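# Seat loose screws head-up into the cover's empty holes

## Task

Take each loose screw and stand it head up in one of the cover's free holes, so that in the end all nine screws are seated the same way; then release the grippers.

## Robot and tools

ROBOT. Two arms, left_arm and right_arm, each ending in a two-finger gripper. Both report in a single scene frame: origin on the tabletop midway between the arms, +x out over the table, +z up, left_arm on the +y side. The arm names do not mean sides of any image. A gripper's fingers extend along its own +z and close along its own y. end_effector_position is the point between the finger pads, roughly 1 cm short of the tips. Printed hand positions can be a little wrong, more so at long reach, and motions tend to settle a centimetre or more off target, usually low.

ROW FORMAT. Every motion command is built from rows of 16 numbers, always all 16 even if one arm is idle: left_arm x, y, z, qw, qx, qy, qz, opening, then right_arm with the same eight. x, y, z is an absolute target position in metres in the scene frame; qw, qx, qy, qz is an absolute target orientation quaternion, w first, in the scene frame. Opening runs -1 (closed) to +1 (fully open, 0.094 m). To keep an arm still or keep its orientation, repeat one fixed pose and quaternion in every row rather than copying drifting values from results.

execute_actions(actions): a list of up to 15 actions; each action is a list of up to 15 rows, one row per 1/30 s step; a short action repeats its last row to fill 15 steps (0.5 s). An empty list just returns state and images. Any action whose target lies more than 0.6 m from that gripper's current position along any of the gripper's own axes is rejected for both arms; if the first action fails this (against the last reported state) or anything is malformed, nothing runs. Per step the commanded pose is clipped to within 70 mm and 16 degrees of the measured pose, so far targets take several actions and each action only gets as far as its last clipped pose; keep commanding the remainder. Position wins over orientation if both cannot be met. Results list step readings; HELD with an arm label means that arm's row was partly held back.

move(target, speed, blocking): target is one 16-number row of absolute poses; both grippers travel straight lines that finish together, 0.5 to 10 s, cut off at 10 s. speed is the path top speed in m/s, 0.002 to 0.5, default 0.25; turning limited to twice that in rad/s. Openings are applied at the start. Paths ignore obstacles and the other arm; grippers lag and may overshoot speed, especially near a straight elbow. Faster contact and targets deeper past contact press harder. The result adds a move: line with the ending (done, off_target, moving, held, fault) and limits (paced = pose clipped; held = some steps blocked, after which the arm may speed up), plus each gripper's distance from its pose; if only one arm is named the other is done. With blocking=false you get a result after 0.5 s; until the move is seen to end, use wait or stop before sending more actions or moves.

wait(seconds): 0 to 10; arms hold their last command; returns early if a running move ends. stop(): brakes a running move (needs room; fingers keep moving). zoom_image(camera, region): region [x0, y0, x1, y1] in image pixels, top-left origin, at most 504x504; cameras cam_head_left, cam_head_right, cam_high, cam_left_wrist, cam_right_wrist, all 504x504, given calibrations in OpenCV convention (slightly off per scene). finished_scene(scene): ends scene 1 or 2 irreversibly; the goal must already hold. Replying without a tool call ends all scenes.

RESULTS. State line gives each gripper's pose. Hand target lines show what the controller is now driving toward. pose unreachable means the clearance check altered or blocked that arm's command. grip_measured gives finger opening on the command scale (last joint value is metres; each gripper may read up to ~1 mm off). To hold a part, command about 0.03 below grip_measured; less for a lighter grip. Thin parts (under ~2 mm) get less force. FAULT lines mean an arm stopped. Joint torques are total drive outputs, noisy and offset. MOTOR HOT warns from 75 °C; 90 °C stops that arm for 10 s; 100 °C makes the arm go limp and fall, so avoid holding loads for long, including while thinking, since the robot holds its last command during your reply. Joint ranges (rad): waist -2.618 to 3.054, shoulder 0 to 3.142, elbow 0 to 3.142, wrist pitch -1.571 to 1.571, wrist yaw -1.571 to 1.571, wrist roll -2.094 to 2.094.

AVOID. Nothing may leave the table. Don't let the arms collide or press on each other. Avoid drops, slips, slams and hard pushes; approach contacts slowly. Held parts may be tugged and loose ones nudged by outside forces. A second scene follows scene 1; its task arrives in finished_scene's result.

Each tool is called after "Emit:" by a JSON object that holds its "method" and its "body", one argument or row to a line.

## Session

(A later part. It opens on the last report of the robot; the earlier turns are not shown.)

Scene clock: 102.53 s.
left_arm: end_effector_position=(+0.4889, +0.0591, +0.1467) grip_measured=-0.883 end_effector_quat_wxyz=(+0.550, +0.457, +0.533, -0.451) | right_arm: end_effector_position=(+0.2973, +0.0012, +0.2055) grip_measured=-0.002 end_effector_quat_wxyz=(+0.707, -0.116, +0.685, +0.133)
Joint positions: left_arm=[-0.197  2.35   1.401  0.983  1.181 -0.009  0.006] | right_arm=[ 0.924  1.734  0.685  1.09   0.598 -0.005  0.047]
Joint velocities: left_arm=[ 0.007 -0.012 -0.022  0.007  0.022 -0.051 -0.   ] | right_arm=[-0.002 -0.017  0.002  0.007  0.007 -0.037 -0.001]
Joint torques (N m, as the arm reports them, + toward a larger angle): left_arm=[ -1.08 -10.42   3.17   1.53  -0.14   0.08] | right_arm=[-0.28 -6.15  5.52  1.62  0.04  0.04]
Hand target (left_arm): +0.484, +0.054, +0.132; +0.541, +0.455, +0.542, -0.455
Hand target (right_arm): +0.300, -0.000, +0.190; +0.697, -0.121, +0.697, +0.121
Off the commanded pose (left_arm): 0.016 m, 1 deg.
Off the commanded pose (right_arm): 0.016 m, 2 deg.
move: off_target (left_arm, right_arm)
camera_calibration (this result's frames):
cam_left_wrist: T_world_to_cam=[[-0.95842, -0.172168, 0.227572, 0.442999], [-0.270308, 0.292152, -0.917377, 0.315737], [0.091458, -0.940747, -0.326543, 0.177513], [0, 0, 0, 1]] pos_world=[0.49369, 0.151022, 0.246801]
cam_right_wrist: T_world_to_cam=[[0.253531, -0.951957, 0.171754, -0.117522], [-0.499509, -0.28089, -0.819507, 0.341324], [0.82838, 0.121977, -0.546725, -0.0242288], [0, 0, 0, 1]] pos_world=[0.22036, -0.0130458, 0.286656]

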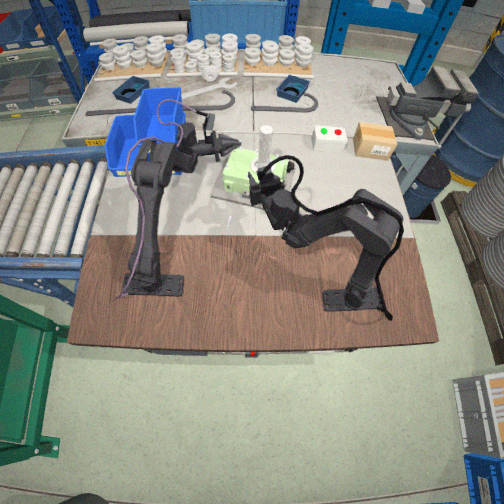

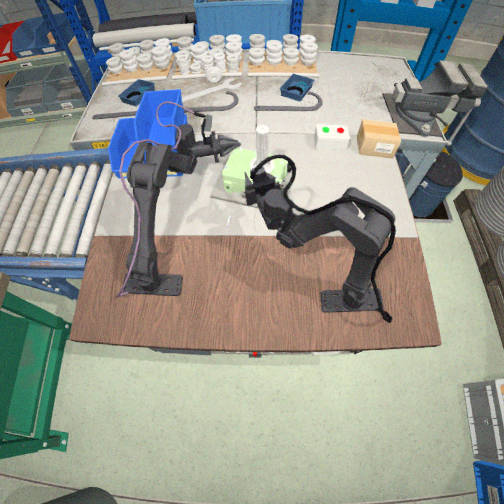

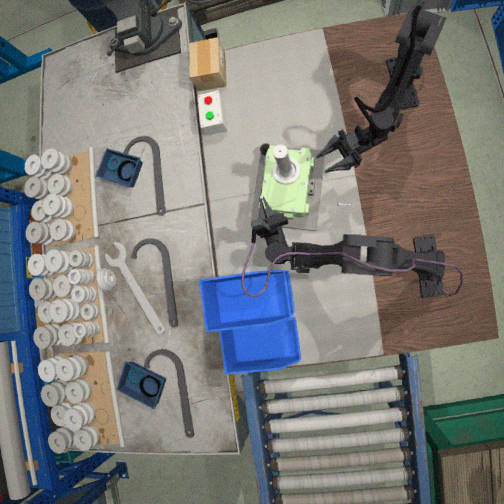

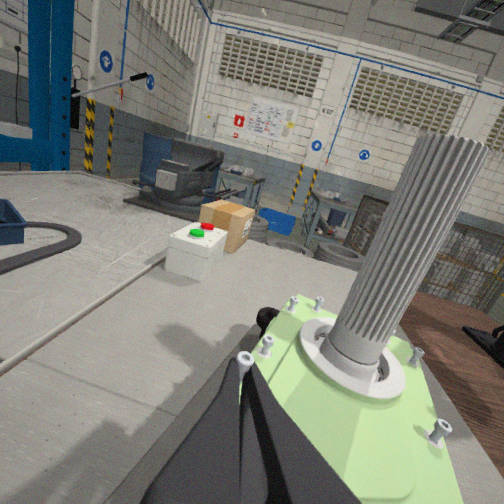

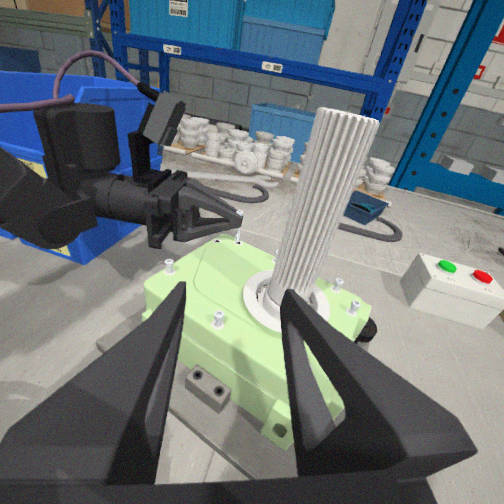

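Contact at the back rim; slide −x with light pressure.

Emit:
{"method": "move", "body": {
  "target": [0.476,0.053,0.141,0.542,0.455,0.542,-0.455,-1,0.30,0.0,0.19,0.69,-0.12,0.69,0.12,0],
  "speed": 0.02
}}

Emit:
{"method": "zoom_image", "body": {
  "camera": "cam_right_wrist",
  "region": [180,190,280,270]
}}

Scene clock: 103.83 s.
left_arm: end_effector_position=(+0.4852, +0.0598, +0.1460) grip_measured=-0.883 end_effector_quat_wxyz=(+0.555, +0.453, +0.536, -0.447) | right_arm: end_effector_position=(+0.2973, +0.0012, +0.2055) grip_measured=-0.002 end_effector_quat_wxyz=(+0.707, -0.116, +0.685, +0.133)
Joint positions: left_arm=[-0.199  2.335  1.364  1.008  1.162 -0.009  0.006] | right_arm=[ 0.924  1.734  0.685  1.09   0.598 -0.005  0.047]
Joint velocities: left_arm=[-0.022  0.007 -0.022 -0.051 -0.007 -0.007 -0.   ] | right_arm=[-0.007 -0.012  0.012 -0.007 -0.051  0.007 -0.   ]
Joint torques (N m, as the arm reports them, + toward a larger angle): left_arm=[ -1.38 -12.18   2.97   1.29   0.     0.04] | right_arm=[-0.27 -6.13  5.52  1.62  0.03  0.06]
Hand target (left_arm): +0.476, +0.053, +0.141; +0.542, +0.454, +0.541, -0.455
Hand target (right_arm): +0.300, -0.000, +0.190; +0.697, -0.121, +0.697, +0.121
Off the commanded pose (left_arm): 0.013 m, 2 deg.
Off the commanded pose (right_arm): 0.016 m, 2 deg.
move: off_target (left_arm, right_arm)
camera_calibration (this result's frames):
cam_left_wrist: T_world_to_cam=[[-0.956186, -0.187202, 0.225087, 0.439853], [-0.272335, 0.286615, -0.918524, 0.315351], [0.107436, -0.939578, -0.325039, 0.170237], [0, 0, 0, 1]] pos_world=[0.488172, 0.151908, 0.245986]
cam_right_wrist: T_world_to_cam=[[0.253531, -0.951957, 0.171754, -0.117522], [-0.499509, -0.28089, -0.819507, 0.341324], [0.82838, 0.121977, -0.546725, -0.0242288], [0, 0, 0, 1]] pos_world=[0.22036, -0.0130458, 0.286656]

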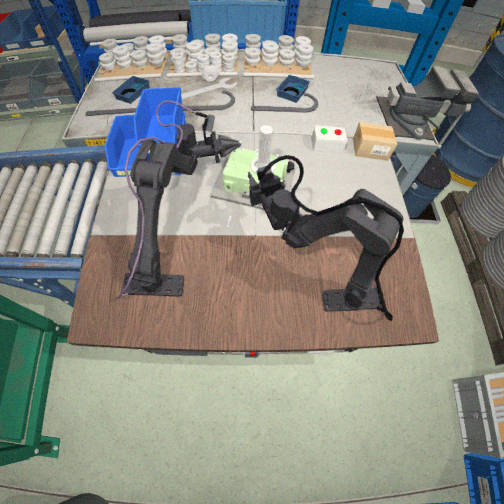

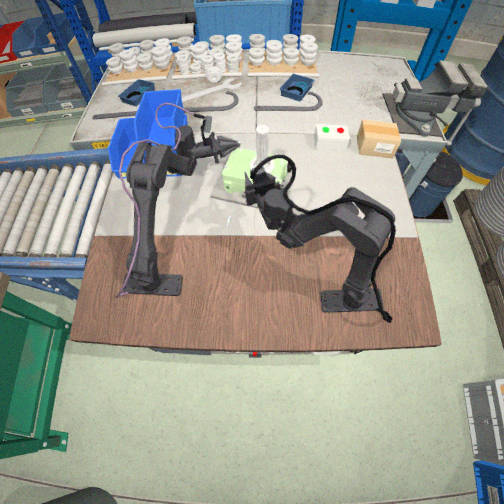

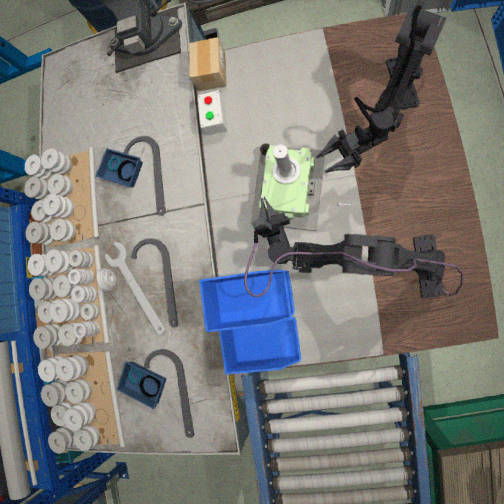

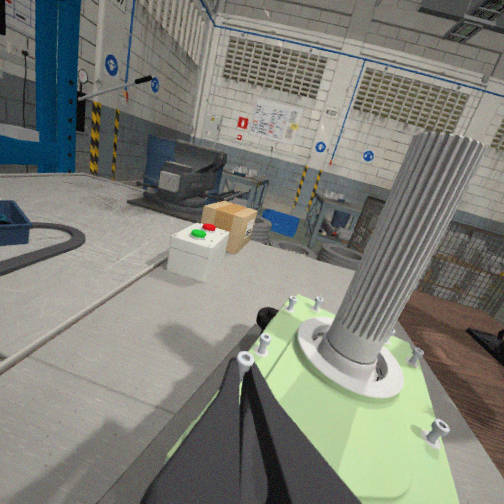

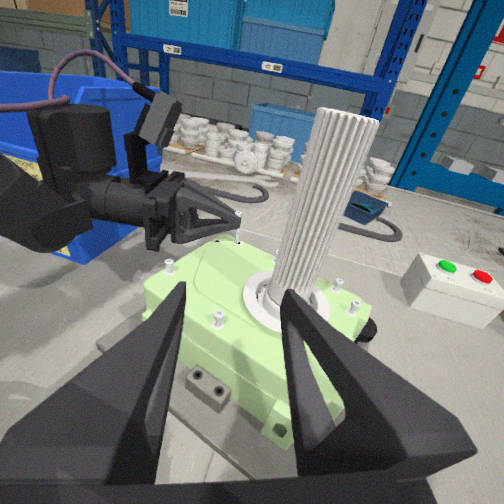

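Region (180, 190, 280, 270) of cam_right_wrist's 504x504 image, scaled by 5.040, with more detail than that image has; it fills the top 403 rows of this view, and the rest is white.

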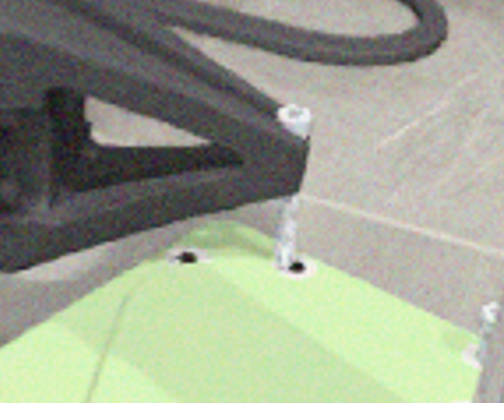

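Now left of hole; need −y ~3mm.

Emit:
{"method": "move", "body": {
  "target": [0.482,0.046,0.141,0.542,0.455,0.542,-0.455,-1,0.30,0.0,0.19,0.69,-0.12,0.69,0.12,0],
  "speed": 0.02
}}

Emit:
{"method": "zoom_image", "body": {
  "camera": "cam_right_wrist",
  "region": [180,190,280,270]
}}

Scene clock: 105.20 s.
left_arm: end_effector_position=(+0.4830, +0.0545, +0.1462) grip_measured=-0.883 end_effector_quat_wxyz=(+0.554, +0.455, +0.534, -0.448) | right_arm: end_effector_position=(+0.2973, +0.0012, +0.2055) grip_measured=-0.002 end_effector_quat_wxyz=(+0.707, -0.116, +0.685, +0.133)
Joint positions: left_arm=[-0.211  2.335  1.364  1.009  1.156 -0.009  0.006] | right_arm=[ 0.924  1.734  0.685  1.09   0.598 -0.005  0.047]
Joint velocities: left_arm=[ 0.002  0.012 -0.002 -0.022 -0.066  0.095 -0.001] | right_arm=[ 0.007  0.012 -0.007 -0.066  0.022  0.022  0.   ]
Joint torques (N m, as the arm reports them, + toward a larger angle): left_arm=[ -1.44 -10.72   5.94   1.09  -0.07   0.04] | right_arm=[-0.27 -6.13  5.5   1.63  0.03  0.06]
Hand target (left_arm): +0.482, +0.046, +0.141; +0.542, +0.454, +0.541, -0.455
Hand target (right_arm): +0.300, -0.000, +0.190; +0.697, -0.121, +0.697, +0.121
Off the commanded pose (left_arm): 0.010 m, 2 deg.
Off the commanded pose (right_arm): 0.016 m, 2 deg.
move: off_target (right_arm)
camera_calibration (this result's frames):
cam_left_wrist: T_world_to_cam=[[-0.957482, -0.181619, 0.22415, 0.437199], [-0.269708, 0.287743, -0.918946, 0.315204], [0.1024, -0.940329, -0.324493, 0.167914], [0, 0, 0, 1]] pos_world=[0.486429, 0.1466, 0.246144]
cam_right_wrist: T_world_to_cam=[[0.253531, -0.951957, 0.171754, -0.117522], [-0.499509, -0.28089, -0.819507, 0.341324], [0.82838, 0.121977, -0.546725, -0.0242288], [0, 0, 0, 1]] pos_world=[0.22036, -0.0130458, 0.286656]

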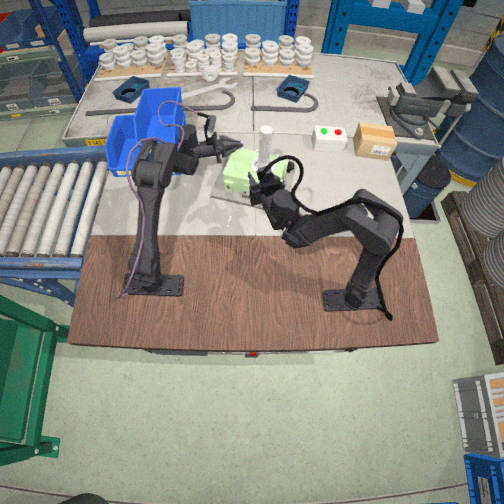

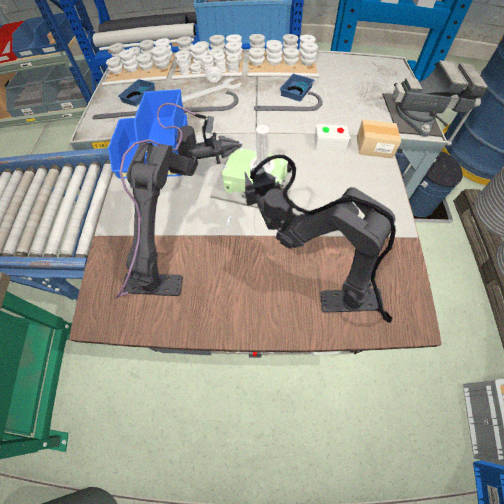

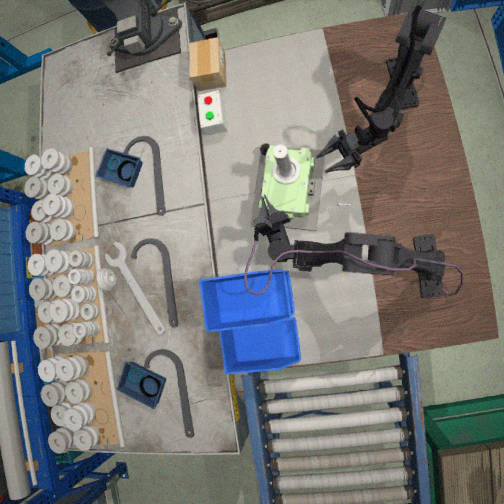

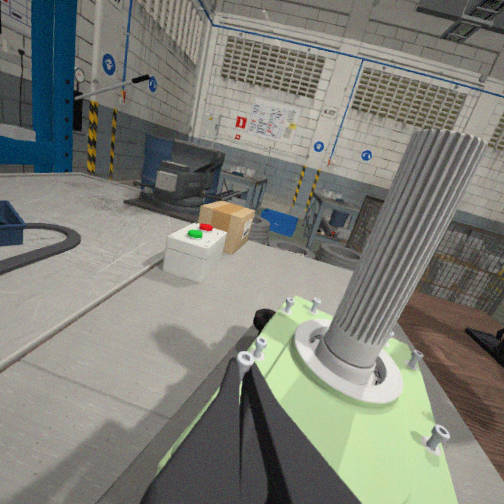

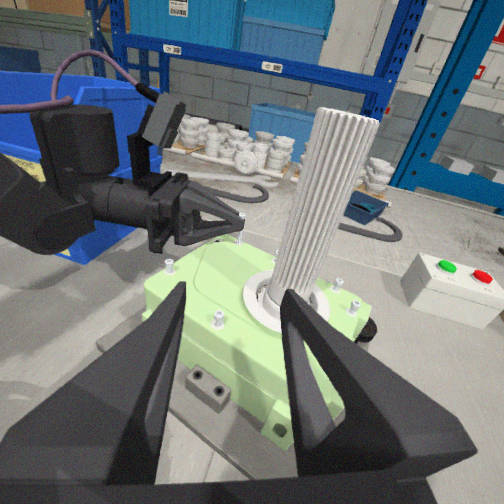

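Region (180, 190, 280, 270) of cam_right_wrist's 504x504 image, scaled by 5.040, with more detail than that image has; it fills the top 403 rows of this view, and the rest is white.

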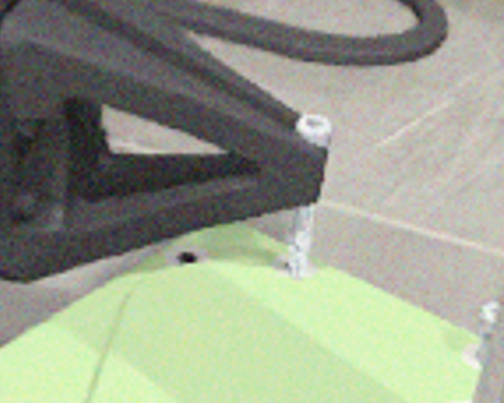

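Tip over the hole. Loosen.

Emit:
{"method": "move", "body": {
  "target": [0.483,0.054,0.146,0.542,0.455,0.542,-0.455,-0.8,0.30,0.0,0.19,0.69,-0.12,0.69,0.12,0],
  "speed": 0.02
}}

Emit:
{"method": "zoom_image", "body": {
  "camera": "cam_right_wrist",
  "region": [180,190,280,270]
}}

Scene clock: 106.50 s.
left_arm: end_effector_position=(+0.4831, +0.0545, +0.1407) grip_measured=-0.802 end_effector_quat_wxyz=(+0.542, +0.449, +0.547, -0.454) | right_arm: end_effector_position=(+0.2973, +0.0012, +0.2055) grip_measured=-0.002 end_effector_quat_wxyz=(+0.707, -0.116, +0.685, +0.133)
Joint positions: left_arm=[-0.211  2.335  1.364  0.97   1.156 -0.009  0.009] | right_arm=[ 0.924  1.734  0.685  1.09   0.598 -0.005  0.047]
Joint velocities: left_arm=[ 0.002  0.017 -0.007 -0.066  0.051 -0.051 -0.001] | right_arm=[ 0.007  0.002 -0.002  0.022  0.066  0.007 -0.001]
Joint torques (N m, as the arm reports them, + toward a larger angle): left_arm=[  0.04 -11.8    5.85   1.39   0.15   0.05] | right_arm=[-0.25 -6.12  5.51  1.63  0.03  0.05]
Hand target (left_arm): +0.483, +0.054, +0.146; +0.542, +0.455, +0.541, -0.455
Hand target (right_arm): +0.300, -0.000, +0.190; +0.697, -0.121, +0.697, +0.121
Off the commanded pose (left_arm): 0.005 m, 1 deg.
Off the commanded pose (right_arm): 0.016 m, 2 deg.
move: off_target (right_arm)
camera_calibration (this result's frames):
cam_left_wrist: T_world_to_cam=[[-0.948333, -0.18375, 0.258652, 0.429365], [-0.304282, 0.295798, -0.905492, 0.324524], [0.0898759, -0.937411, -0.336427, 0.173661], [0, 0, 0, 1]] pos_world=[0.49032, 0.145694, 0.241222]
cam_right_wrist: T_world_to_cam=[[0.253531, -0.951957, 0.171754, -0.117522], [-0.499509, -0.28089, -0.819507, 0.341324], [0.82838, 0.121977, -0.546725, -0.0242288], [0, 0, 0, 1]] pos_world=[0.22036, -0.0130458, 0.286656]

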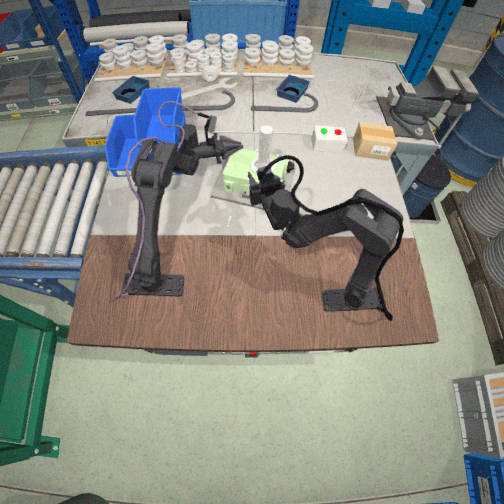

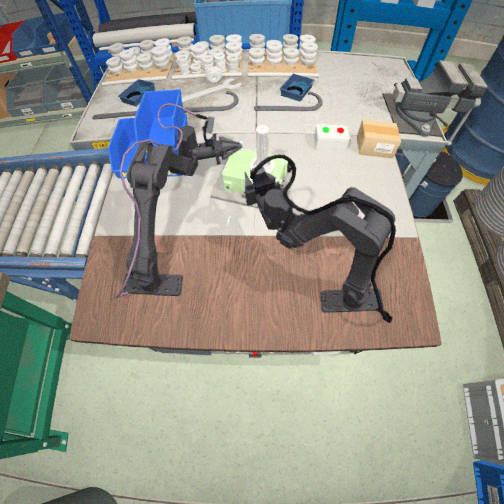

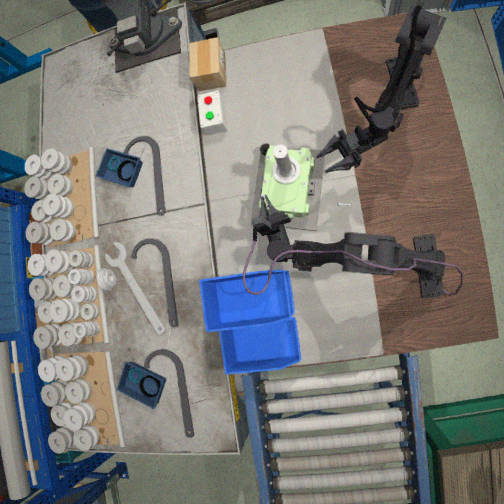

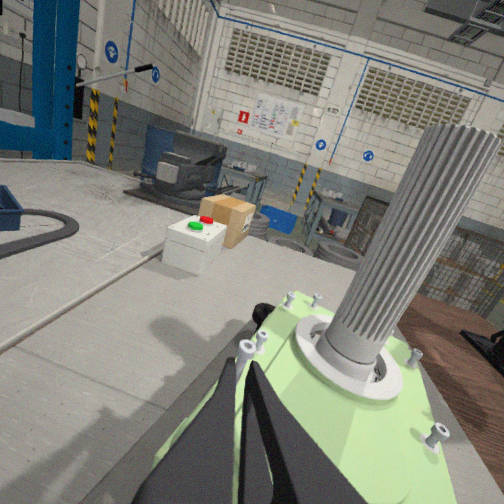

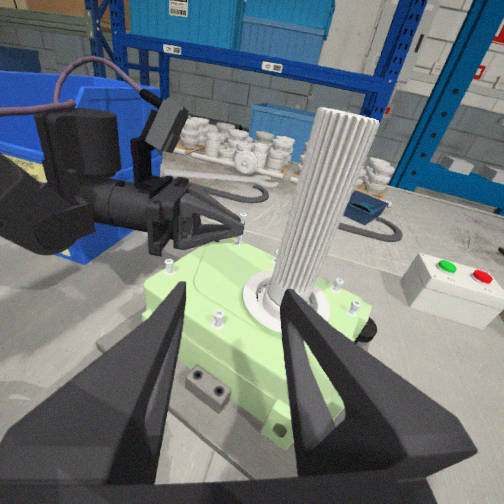

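Region (180, 190, 280, 270) of cam_right_wrist's 504x504 image, scaled by 5.040, with more detail than that image has; it fills the top 403 rows of this view, and the rest is white.

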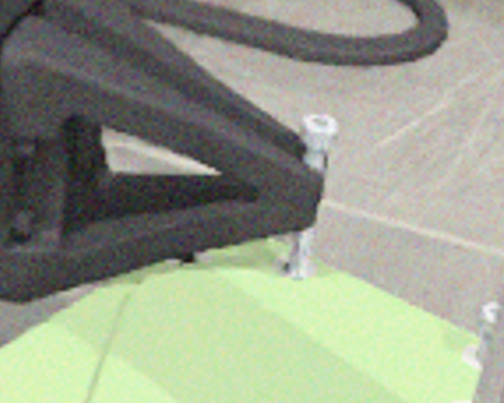

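Emit:
{"method": "move", "body": {
  "target": [0.483,0.054,0.146,0.542,0.455,0.542,-0.455,-1,0.30,0.0,0.19,0.69,-0.12,0.69,0.12,0],
  "speed": 0.02
}}

Emit:
{"method": "move", "body": {
  "target": [0.490,0.058,0.138,0.542,0.455,0.542,-0.455,-1,0.30,0.0,0.19,0.69,-0.12,0.69,0.12,0],
  "speed": 0.02
}}

Emit:
{"method": "zoom_image", "body": {
  "camera": "cam_right_wrist",
  "region": [180,190,280,270]
}}

Scene clock: 107.87 s.
left_arm: end_effector_position=(+0.4831, +0.0545, +0.1404) grip_measured=-0.937 end_effector_quat_wxyz=(+0.541, +0.448, +0.547, -0.455) | right_arm: end_effector_position=(+0.2973, +0.0012, +0.2055) grip_measured=-0.002 end_effector_quat_wxyz=(+0.707, -0.116, +0.685, +0.133)
Joint positions: left_arm=[-0.211  2.335  1.364  0.968  1.156 -0.009  0.003] | right_arm=[ 0.924  1.734  0.685  1.09   0.598 -0.005  0.047]
Joint velocities: left_arm=[-0.012 -0.012 -0.002  0.022  0.051  0.051 -0.001] | right_arm=[ 0.007  0.007 -0.002  0.051 -0.007  0.037 -0.   ]
Joint torques (N m, as the arm reports them, + toward a larger angle): left_arm=[  0.07 -11.79   5.84   1.39   0.15   0.05] | right_arm=[-0.29 -6.14  5.5   1.62  0.03  0.05]
Hand target (left_arm): +0.483, +0.054, +0.146; +0.542, +0.454, +0.541, -0.455
Hand target (right_arm): +0.300, -0.000, +0.190; +0.697, -0.121, +0.697, +0.121
Off the commanded pose (left_arm): 0.006 m, 1 deg.
Off the commanded pose (right_arm): 0.016 m, 2 deg.
move: off_target (right_arm)
camera_calibration (this result's frames):
cam_left_wrist: T_world_to_cam=[[-0.947754, -0.183885, 0.26067, 0.428893], [-0.306299, 0.296268, -0.904658, 0.325061], [0.0891252, -0.937236, -0.337113, 0.174001], [0, 0, 0, 1]] pos_world=[0.490543, 0.145642, 0.240927]
cam_right_wrist: T_world_to_cam=[[0.253531, -0.951957, 0.171754, -0.117522], [-0.499509, -0.28089, -0.819507, 0.341324], [0.82838, 0.121977, -0.546725, -0.0242288], [0, 0, 0, 1]] pos_world=[0.22036, -0.0130458, 0.286656]

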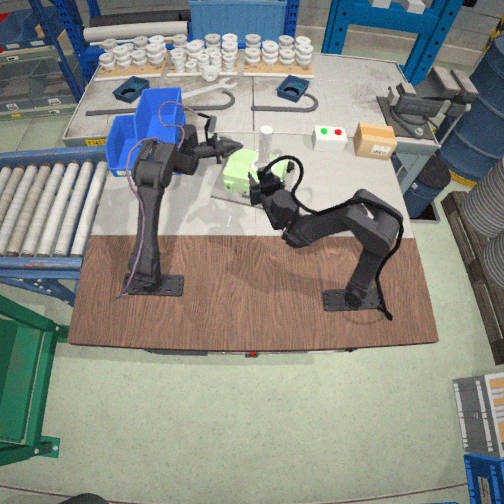

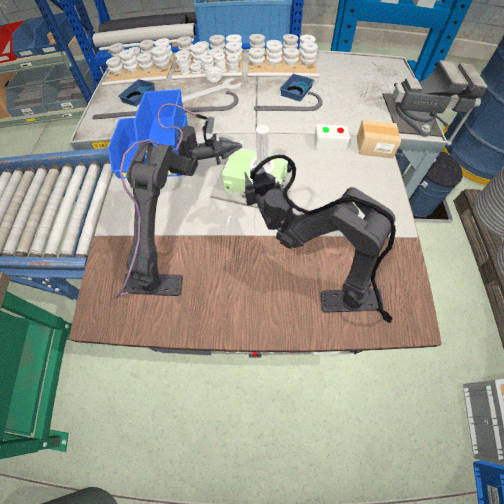

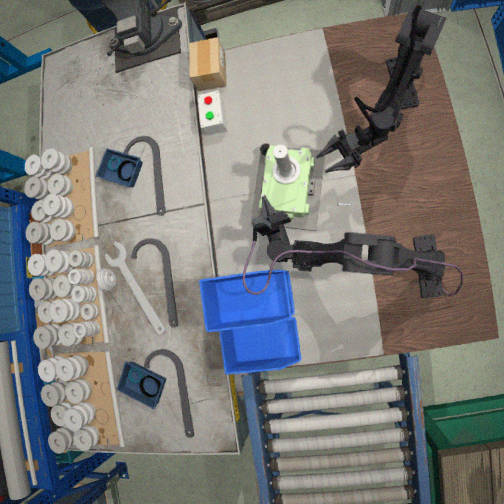

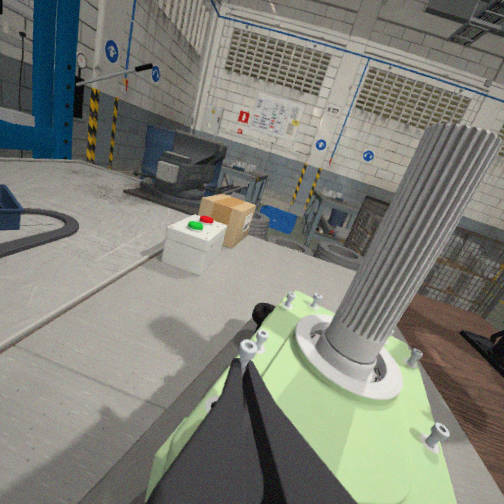

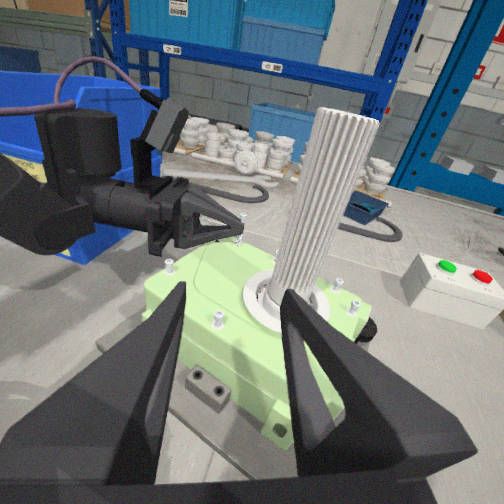

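Scene clock: 109.07 s.
left_arm: end_effector_position=(+0.4838, +0.0533, +0.1402) grip_measured=-0.937 end_effector_quat_wxyz=(+0.541, +0.454, +0.542, -0.457) | right_arm: end_effector_position=(+0.2973, +0.0012, +0.2055) grip_measured=-0.002 end_effector_quat_wxyz=(+0.707, -0.116, +0.685, +0.133)
Joint positions: left_arm=[-0.211  2.348  1.382  0.971  1.17  -0.009  0.003] | right_arm=[ 0.924  1.734  0.685  1.09   0.598 -0.005  0.047]
Joint velocities: left_arm=[-0.012 -0.007  0.002  0.022  0.081 -0.007 -0.   ] | right_arm=[ 0.017  0.012 -0.012 -0.081 -0.007  0.022 -0.001]
Joint torques (N m, as the arm reports them, + toward a larger angle): left_arm=[  1.08 -10.2    6.81   1.41   0.1    0.05] | right_arm=[-0.26 -6.12  5.48  1.63  0.04  0.05]
Hand target (left_arm): +0.490, +0.058, +0.138; +0.542, +0.454, +0.541, -0.455
Hand target (right_arm): +0.300, -0.000, +0.190; +0.697, -0.121, +0.697, +0.121
Off the commanded pose (left_arm): 0.008 m, 0 deg.
Off the commanded pose (right_arm): 0.016 m, 2 deg.
move: off_target (right_arm)
camera_calibration (this result's frames):
cam_left_wrist: T_world_to_cam=[[-0.952287, -0.170352, 0.253237, 0.431931], [-0.294805, 0.298682, -0.907678, 0.32018], [0.0789878, -0.939026, -0.334651, 0.177432], [0, 0, 0, 1]] pos_world=[0.491698, 0.144562, 0.240617]
cam_right_wrist: T_world_to_cam=[[0.253531, -0.951957, 0.171754, -0.117522], [-0.499509, -0.28089, -0.819507, 0.341324], [0.82838, 0.121977, -0.546725, -0.0242288], [0, 0, 0, 1]] pos_world=[0.22036, -0.0130458, 0.286656]

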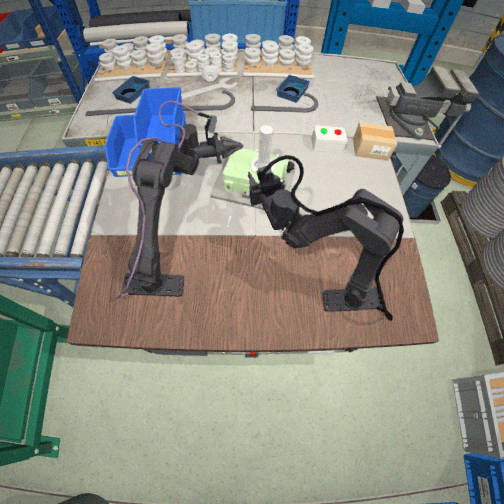

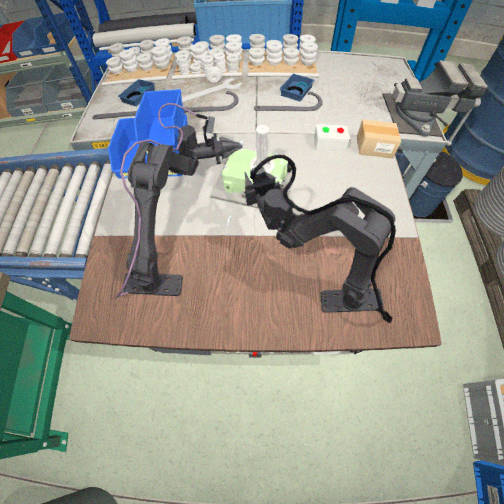

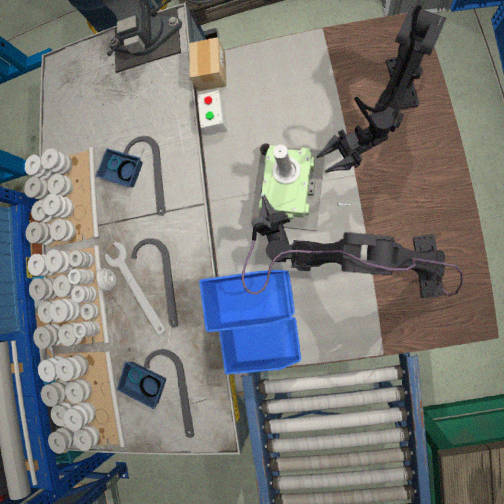

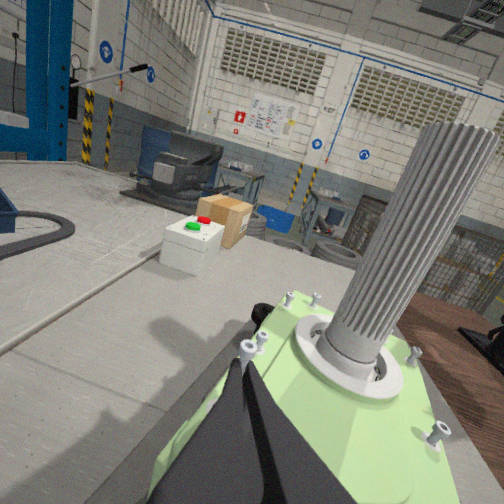

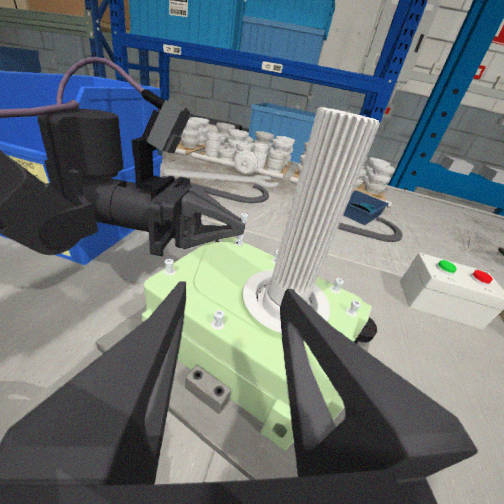

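Region (180, 190, 280, 270) of cam_right_wrist's 504x504 image, scaled by 5.040, with more detail than that image has; it fills the top 403 rows of this view, and the rest is white.

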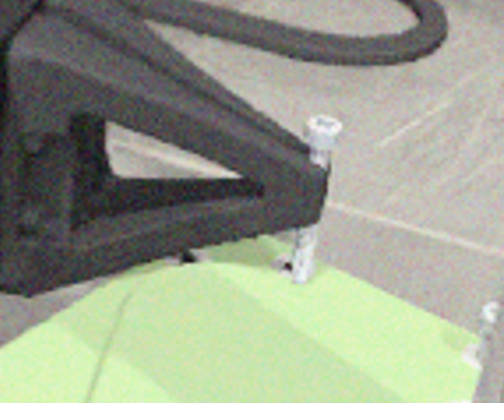

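Tip right/front of hole. Need +y 3, +x 3.

Emit:
{"method": "move", "body": {
  "target": [0.490,0.062,0.139,0.542,0.455,0.542,-0.455,-1,0.30,0.0,0.19,0.69,-0.12,0.69,0.12,0],
  "speed": 0.02
}}

Emit:
{"method": "zoom_image", "body": {
  "camera": "cam_right_wrist",
  "region": [180,190,280,270]
}}

Scene clock: 110.40 s.
left_arm: end_effector_position=(+0.4845, +0.0566, +0.1403) grip_measured=-0.937 end_effector_quat_wxyz=(+0.541, +0.454, +0.541, -0.457) | right_arm: end_effector_position=(+0.2973, +0.0012, +0.2055) grip_measured=-0.002 end_effector_quat_wxyz=(+0.707, -0.116, +0.685, +0.133)
Joint positions: left_arm=[-0.203  2.348  1.382  0.972  1.178 -0.009  0.003] | right_arm=[ 0.924  1.734  0.685  1.09   0.598 -0.005  0.047]
Joint velocities: left_arm=[-0.007 -0.012 -0.002  0.081 -0.095 -0.066  0.001] | right_arm=[ 0.007 -0.022  0.007  0.051 -0.051 -0.022 -0.   ]
Joint torques (N m, as the arm reports them, + toward a larger angle): left_arm=[  1.12 -10.48   6.49   1.39   0.11   0.04] | right_arm=[-0.28 -6.12  5.5   1.62  0.04  0.06]
Hand target (left_arm): +0.490, +0.062, +0.139; +0.542, +0.455, +0.541, -0.455
Hand target (right_arm): +0.300, -0.000, +0.190; +0.697, -0.121, +0.697, +0.121
Off the commanded pose (left_arm): 0.008 m, 0 deg.
Off the commanded pose (right_arm): 0.016 m, 2 deg.
move: off_target (right_arm)
camera_calibration (this result's frames):
cam_left_wrist: T_world_to_cam=[[-0.952543, -0.169956, 0.252542, 0.433306], [-0.294007, 0.298677, -0.907938, 0.319144], [0.0788816, -0.939099, -0.334471, 0.180512], [0, 0, 0, 1]] pos_world=[0.492334, 0.147841, 0.240711]
cam_right_wrist: T_world_to_cam=[[0.253531, -0.951957, 0.171754, -0.117522], [-0.499509, -0.28089, -0.819507, 0.341324], [0.82838, 0.121977, -0.546725, -0.0242288], [0, 0, 0, 1]] pos_world=[0.22036, -0.0130458, 0.286656]

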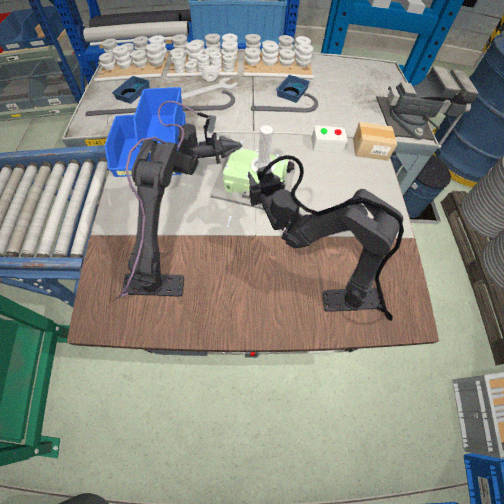

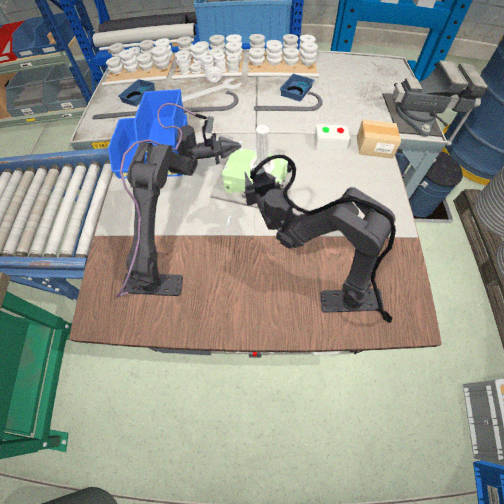

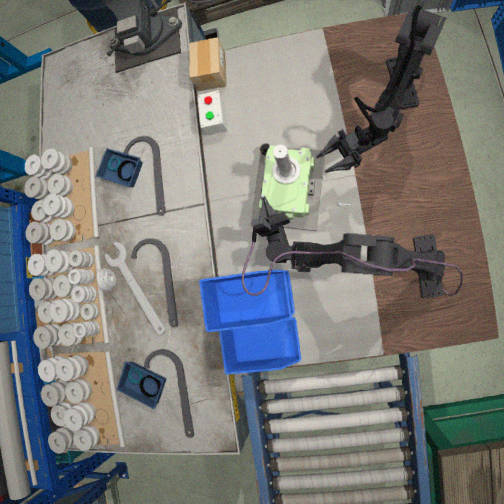

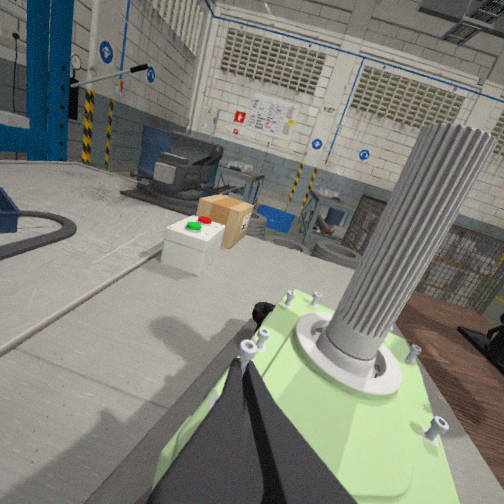

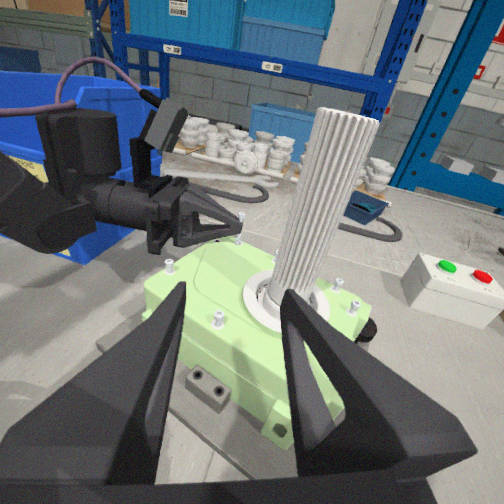

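Region (180, 190, 280, 270) of cam_right_wrist's 504x504 image, scaled by 5.040, with more detail than that image has; it fills the top 403 rows of this view, and the rest is white.

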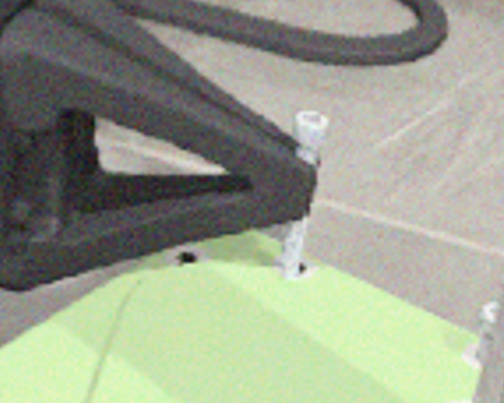

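Now +x ~3mm.

Emit:
{"method": "move", "body": {
  "target": [0.495,0.057,0.138,0.542,0.455,0.542,-0.455,-1,0.30,0.0,0.19,0.69,-0.12,0.69,0.12,0],
  "speed": 0.02
}}

Emit:
{"method": "zoom_image", "body": {
  "camera": "cam_right_wrist",
  "region": [180,190,280,270]
}}

Scene clock: 111.67 s.
left_arm: end_effector_position=(+0.4894, +0.0555, +0.1404) grip_measured=-0.937 end_effector_quat_wxyz=(+0.544, +0.455, +0.538, -0.455) | right_arm: end_effector_position=(+0.2973, +0.0012, +0.2055) grip_measured=-0.002 end_effector_quat_wxyz=(+0.707, -0.116, +0.685, +0.133)
Joint positions: left_arm=[-0.203  2.365  1.41   0.97   1.178 -0.009  0.003] | right_arm=[ 0.924  1.734  0.685  1.09   0.598 -0.005  0.047]
Joint velocities: left_arm=[-0.007  0.022  0.002  0.007  0.022 -0.007  0.   ] | right_arm=[-0.007  0.012 -0.002 -0.022 -0.007  0.022  0.   ]
Joint torques (N m, as the arm reports them, + toward a larger angle): left_arm=[  0.46 -10.44   6.9    1.28   0.01   0.04] | right_arm=[-0.26 -6.12  5.53  1.63  0.03  0.06]
Hand target (left_arm): +0.495, +0.057, +0.138; +0.542, +0.454, +0.541, -0.455
Hand target (right_arm): +0.300, -0.000, +0.190; +0.697, -0.121, +0.697, +0.121
Off the commanded pose (left_arm): 0.006 m, 0 deg.
Off the commanded pose (right_arm): 0.016 m, 2 deg.
move: off_target (right_arm)
camera_calibration (this result's frames):
cam_left_wrist: T_world_to_cam=[[-0.954762, -0.169456, 0.244366, 0.439922], [-0.285884, 0.296846, -0.911127, 0.317551], [0.0818573, -0.93977, -0.331862, 0.177348], [0, 0, 0, 1]] pos_world=[0.496286, 0.14695, 0.240682]
cam_right_wrist: T_world_to_cam=[[0.253531, -0.951957, 0.171754, -0.117522], [-0.499509, -0.28089, -0.819507, 0.341324], [0.82838, 0.121977, -0.546725, -0.0242288], [0, 0, 0, 1]] pos_world=[0.22036, -0.0130458, 0.286656]

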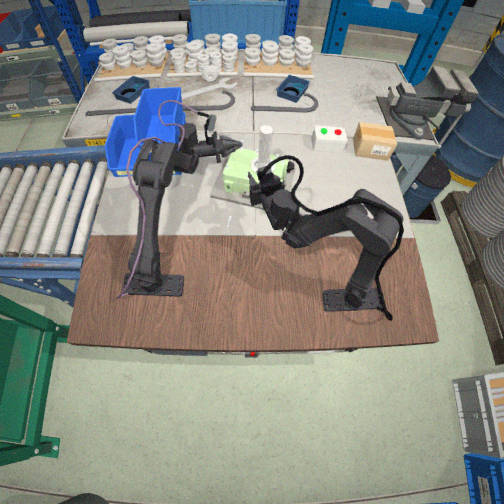

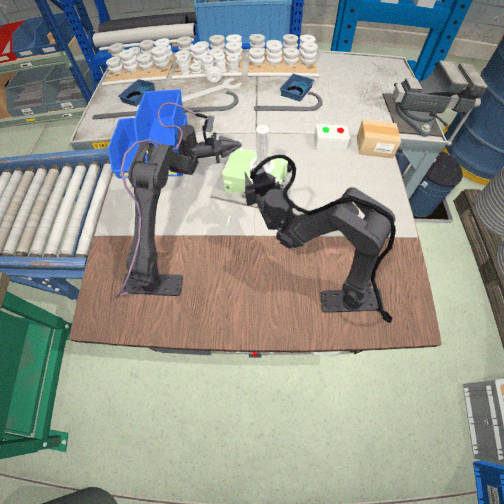

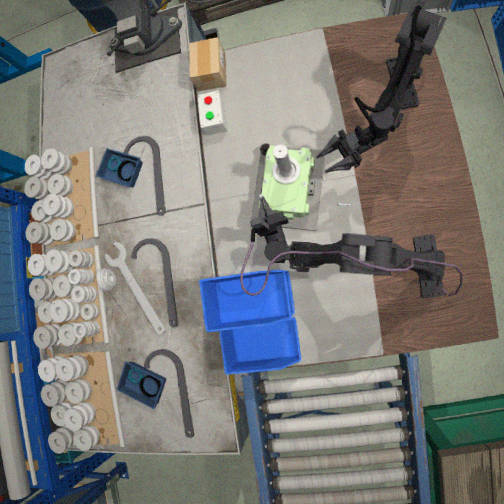

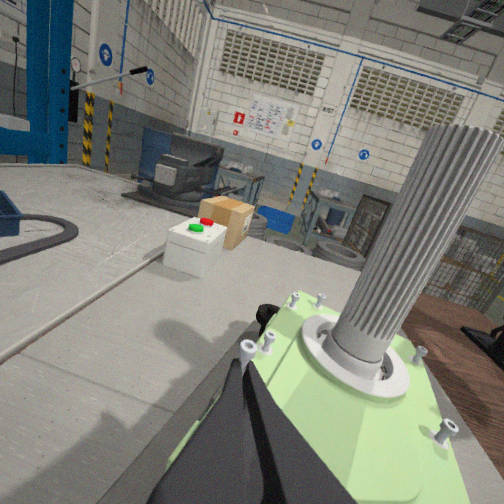

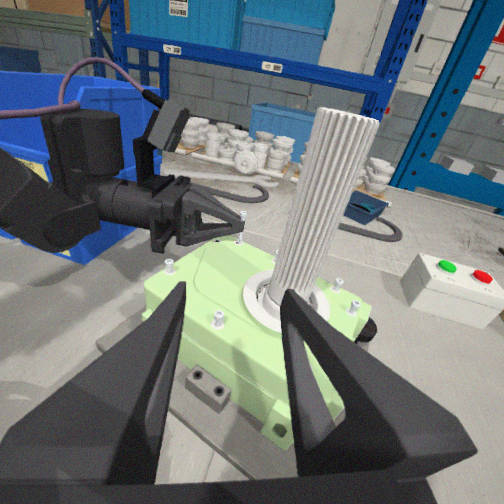

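Region (180, 190, 280, 270) of cam_right_wrist's 504x504 image, scaled by 5.040, with more detail than that image has; it fills the top 403 rows of this view, and the rest is white.

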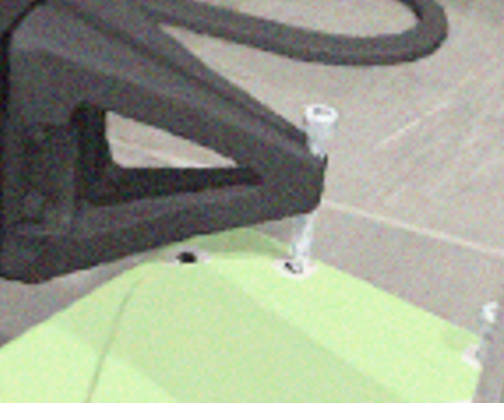

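Near. Loosen slightly and see.

Emit:
{"method": "move", "body": {
  "target": [0.489,0.060,0.140,0.542,0.455,0.542,-0.455,-0.85,0.30,0.0,0.19,0.69,-0.12,0.69,0.12,0],
  "speed": 0.02
}}

Emit:
{"method": "zoom_image", "body": {
  "camera": "cam_right_wrist",
  "region": [180,190,280,270]
}}

Scene clock: 113.70 s.
left_arm: end_effector_position=(+0.4894, +0.0555, +0.1404) grip_measured=-0.852 end_effector_quat_wxyz=(+0.544, +0.455, +0.538, -0.455) | right_arm: end_effector_position=(+0.2973, +0.0012, +0.2055) grip_measured=-0.002 end_effector_quat_wxyz=(+0.707, -0.116, +0.685, +0.133)
Joint positions: left_arm=[-0.203  2.365  1.41   0.97   1.178 -0.009  0.007] | right_arm=[ 0.924  1.734  0.685  1.09   0.598 -0.005  0.047]
Joint velocities: left_arm=[ 0.017 -0.007  0.027  0.066 -0.081  0.037  0.001] | right_arm=[ 0.007 -0.007 -0.002  0.022 -0.007  0.022 -0.   ]
Joint torques (N m, as the arm reports them, + toward a larger angle): left_arm=[  0.77 -12.13   4.29   1.39   0.06   0.05] | right_arm=[-0.26 -6.14  5.5   1.62  0.04  0.06]
Hand target (left_arm): +0.489, +0.060, +0.140; +0.542, +0.455, +0.541, -0.455
Hand target (right_arm): +0.300, -0.000, +0.190; +0.697, -0.121, +0.697, +0.121
Off the commanded pose (left_arm): 0.005 m, 0 deg.
Off the commanded pose (right_arm): 0.016 m, 2 deg.
move: off_target (right_arm)
camera_calibration (this result's frames):
cam_left_wrist: T_world_to_cam=[[-0.954762, -0.169456, 0.244366, 0.439922], [-0.285884, 0.296846, -0.911127, 0.317551], [0.0818573, -0.93977, -0.331862, 0.177348], [0, 0, 0, 1]] pos_world=[0.496286, 0.14695, 0.240682]
cam_right_wrist: T_world_to_cam=[[0.253531, -0.951957, 0.171754, -0.117522], [-0.499509, -0.28089, -0.819507, 0.341324], [0.82838, 0.121977, -0.546725, -0.0242288], [0, 0, 0, 1]] pos_world=[0.22036, -0.0130458, 0.286656]

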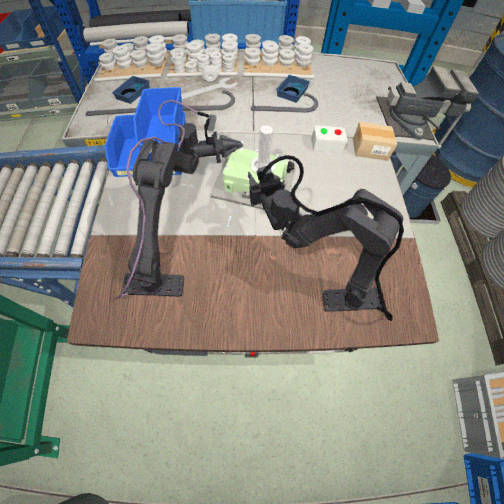

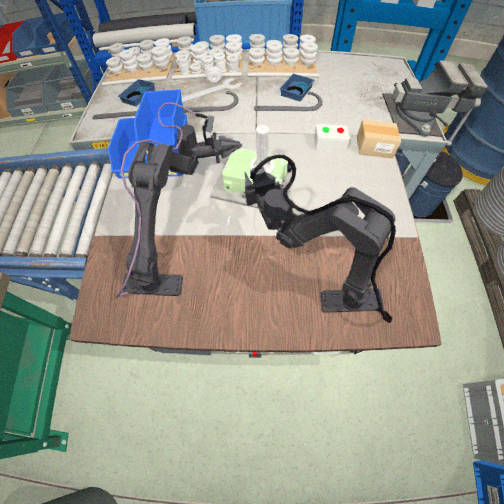

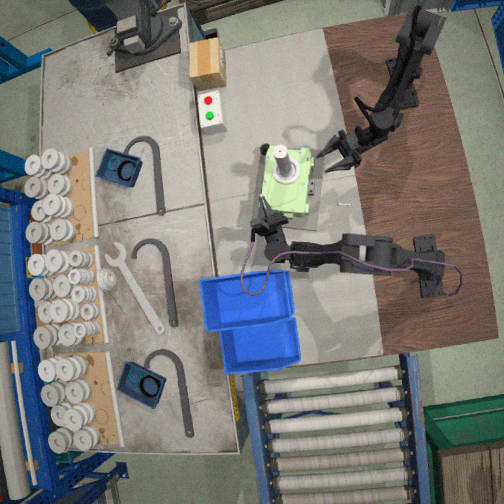

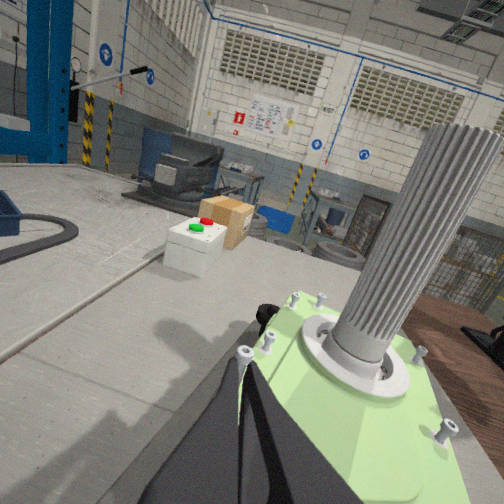

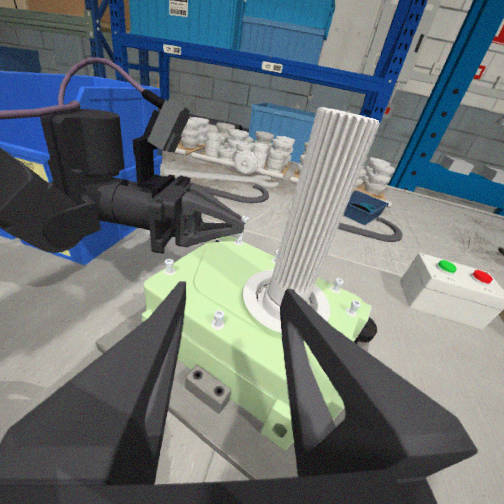

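Region (180, 190, 280, 270) of cam_right_wrist's 504x504 image, scaled by 5.040, with more detail than that image has; it fills the top 403 rows of this view, and the rest is white.

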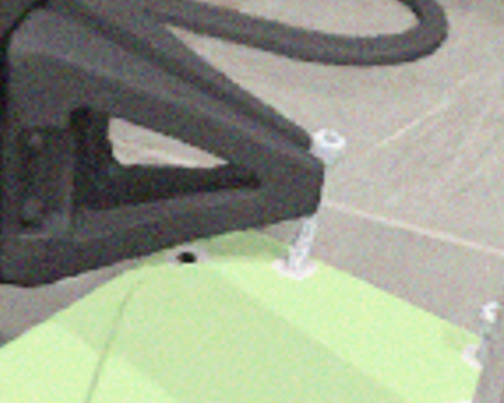

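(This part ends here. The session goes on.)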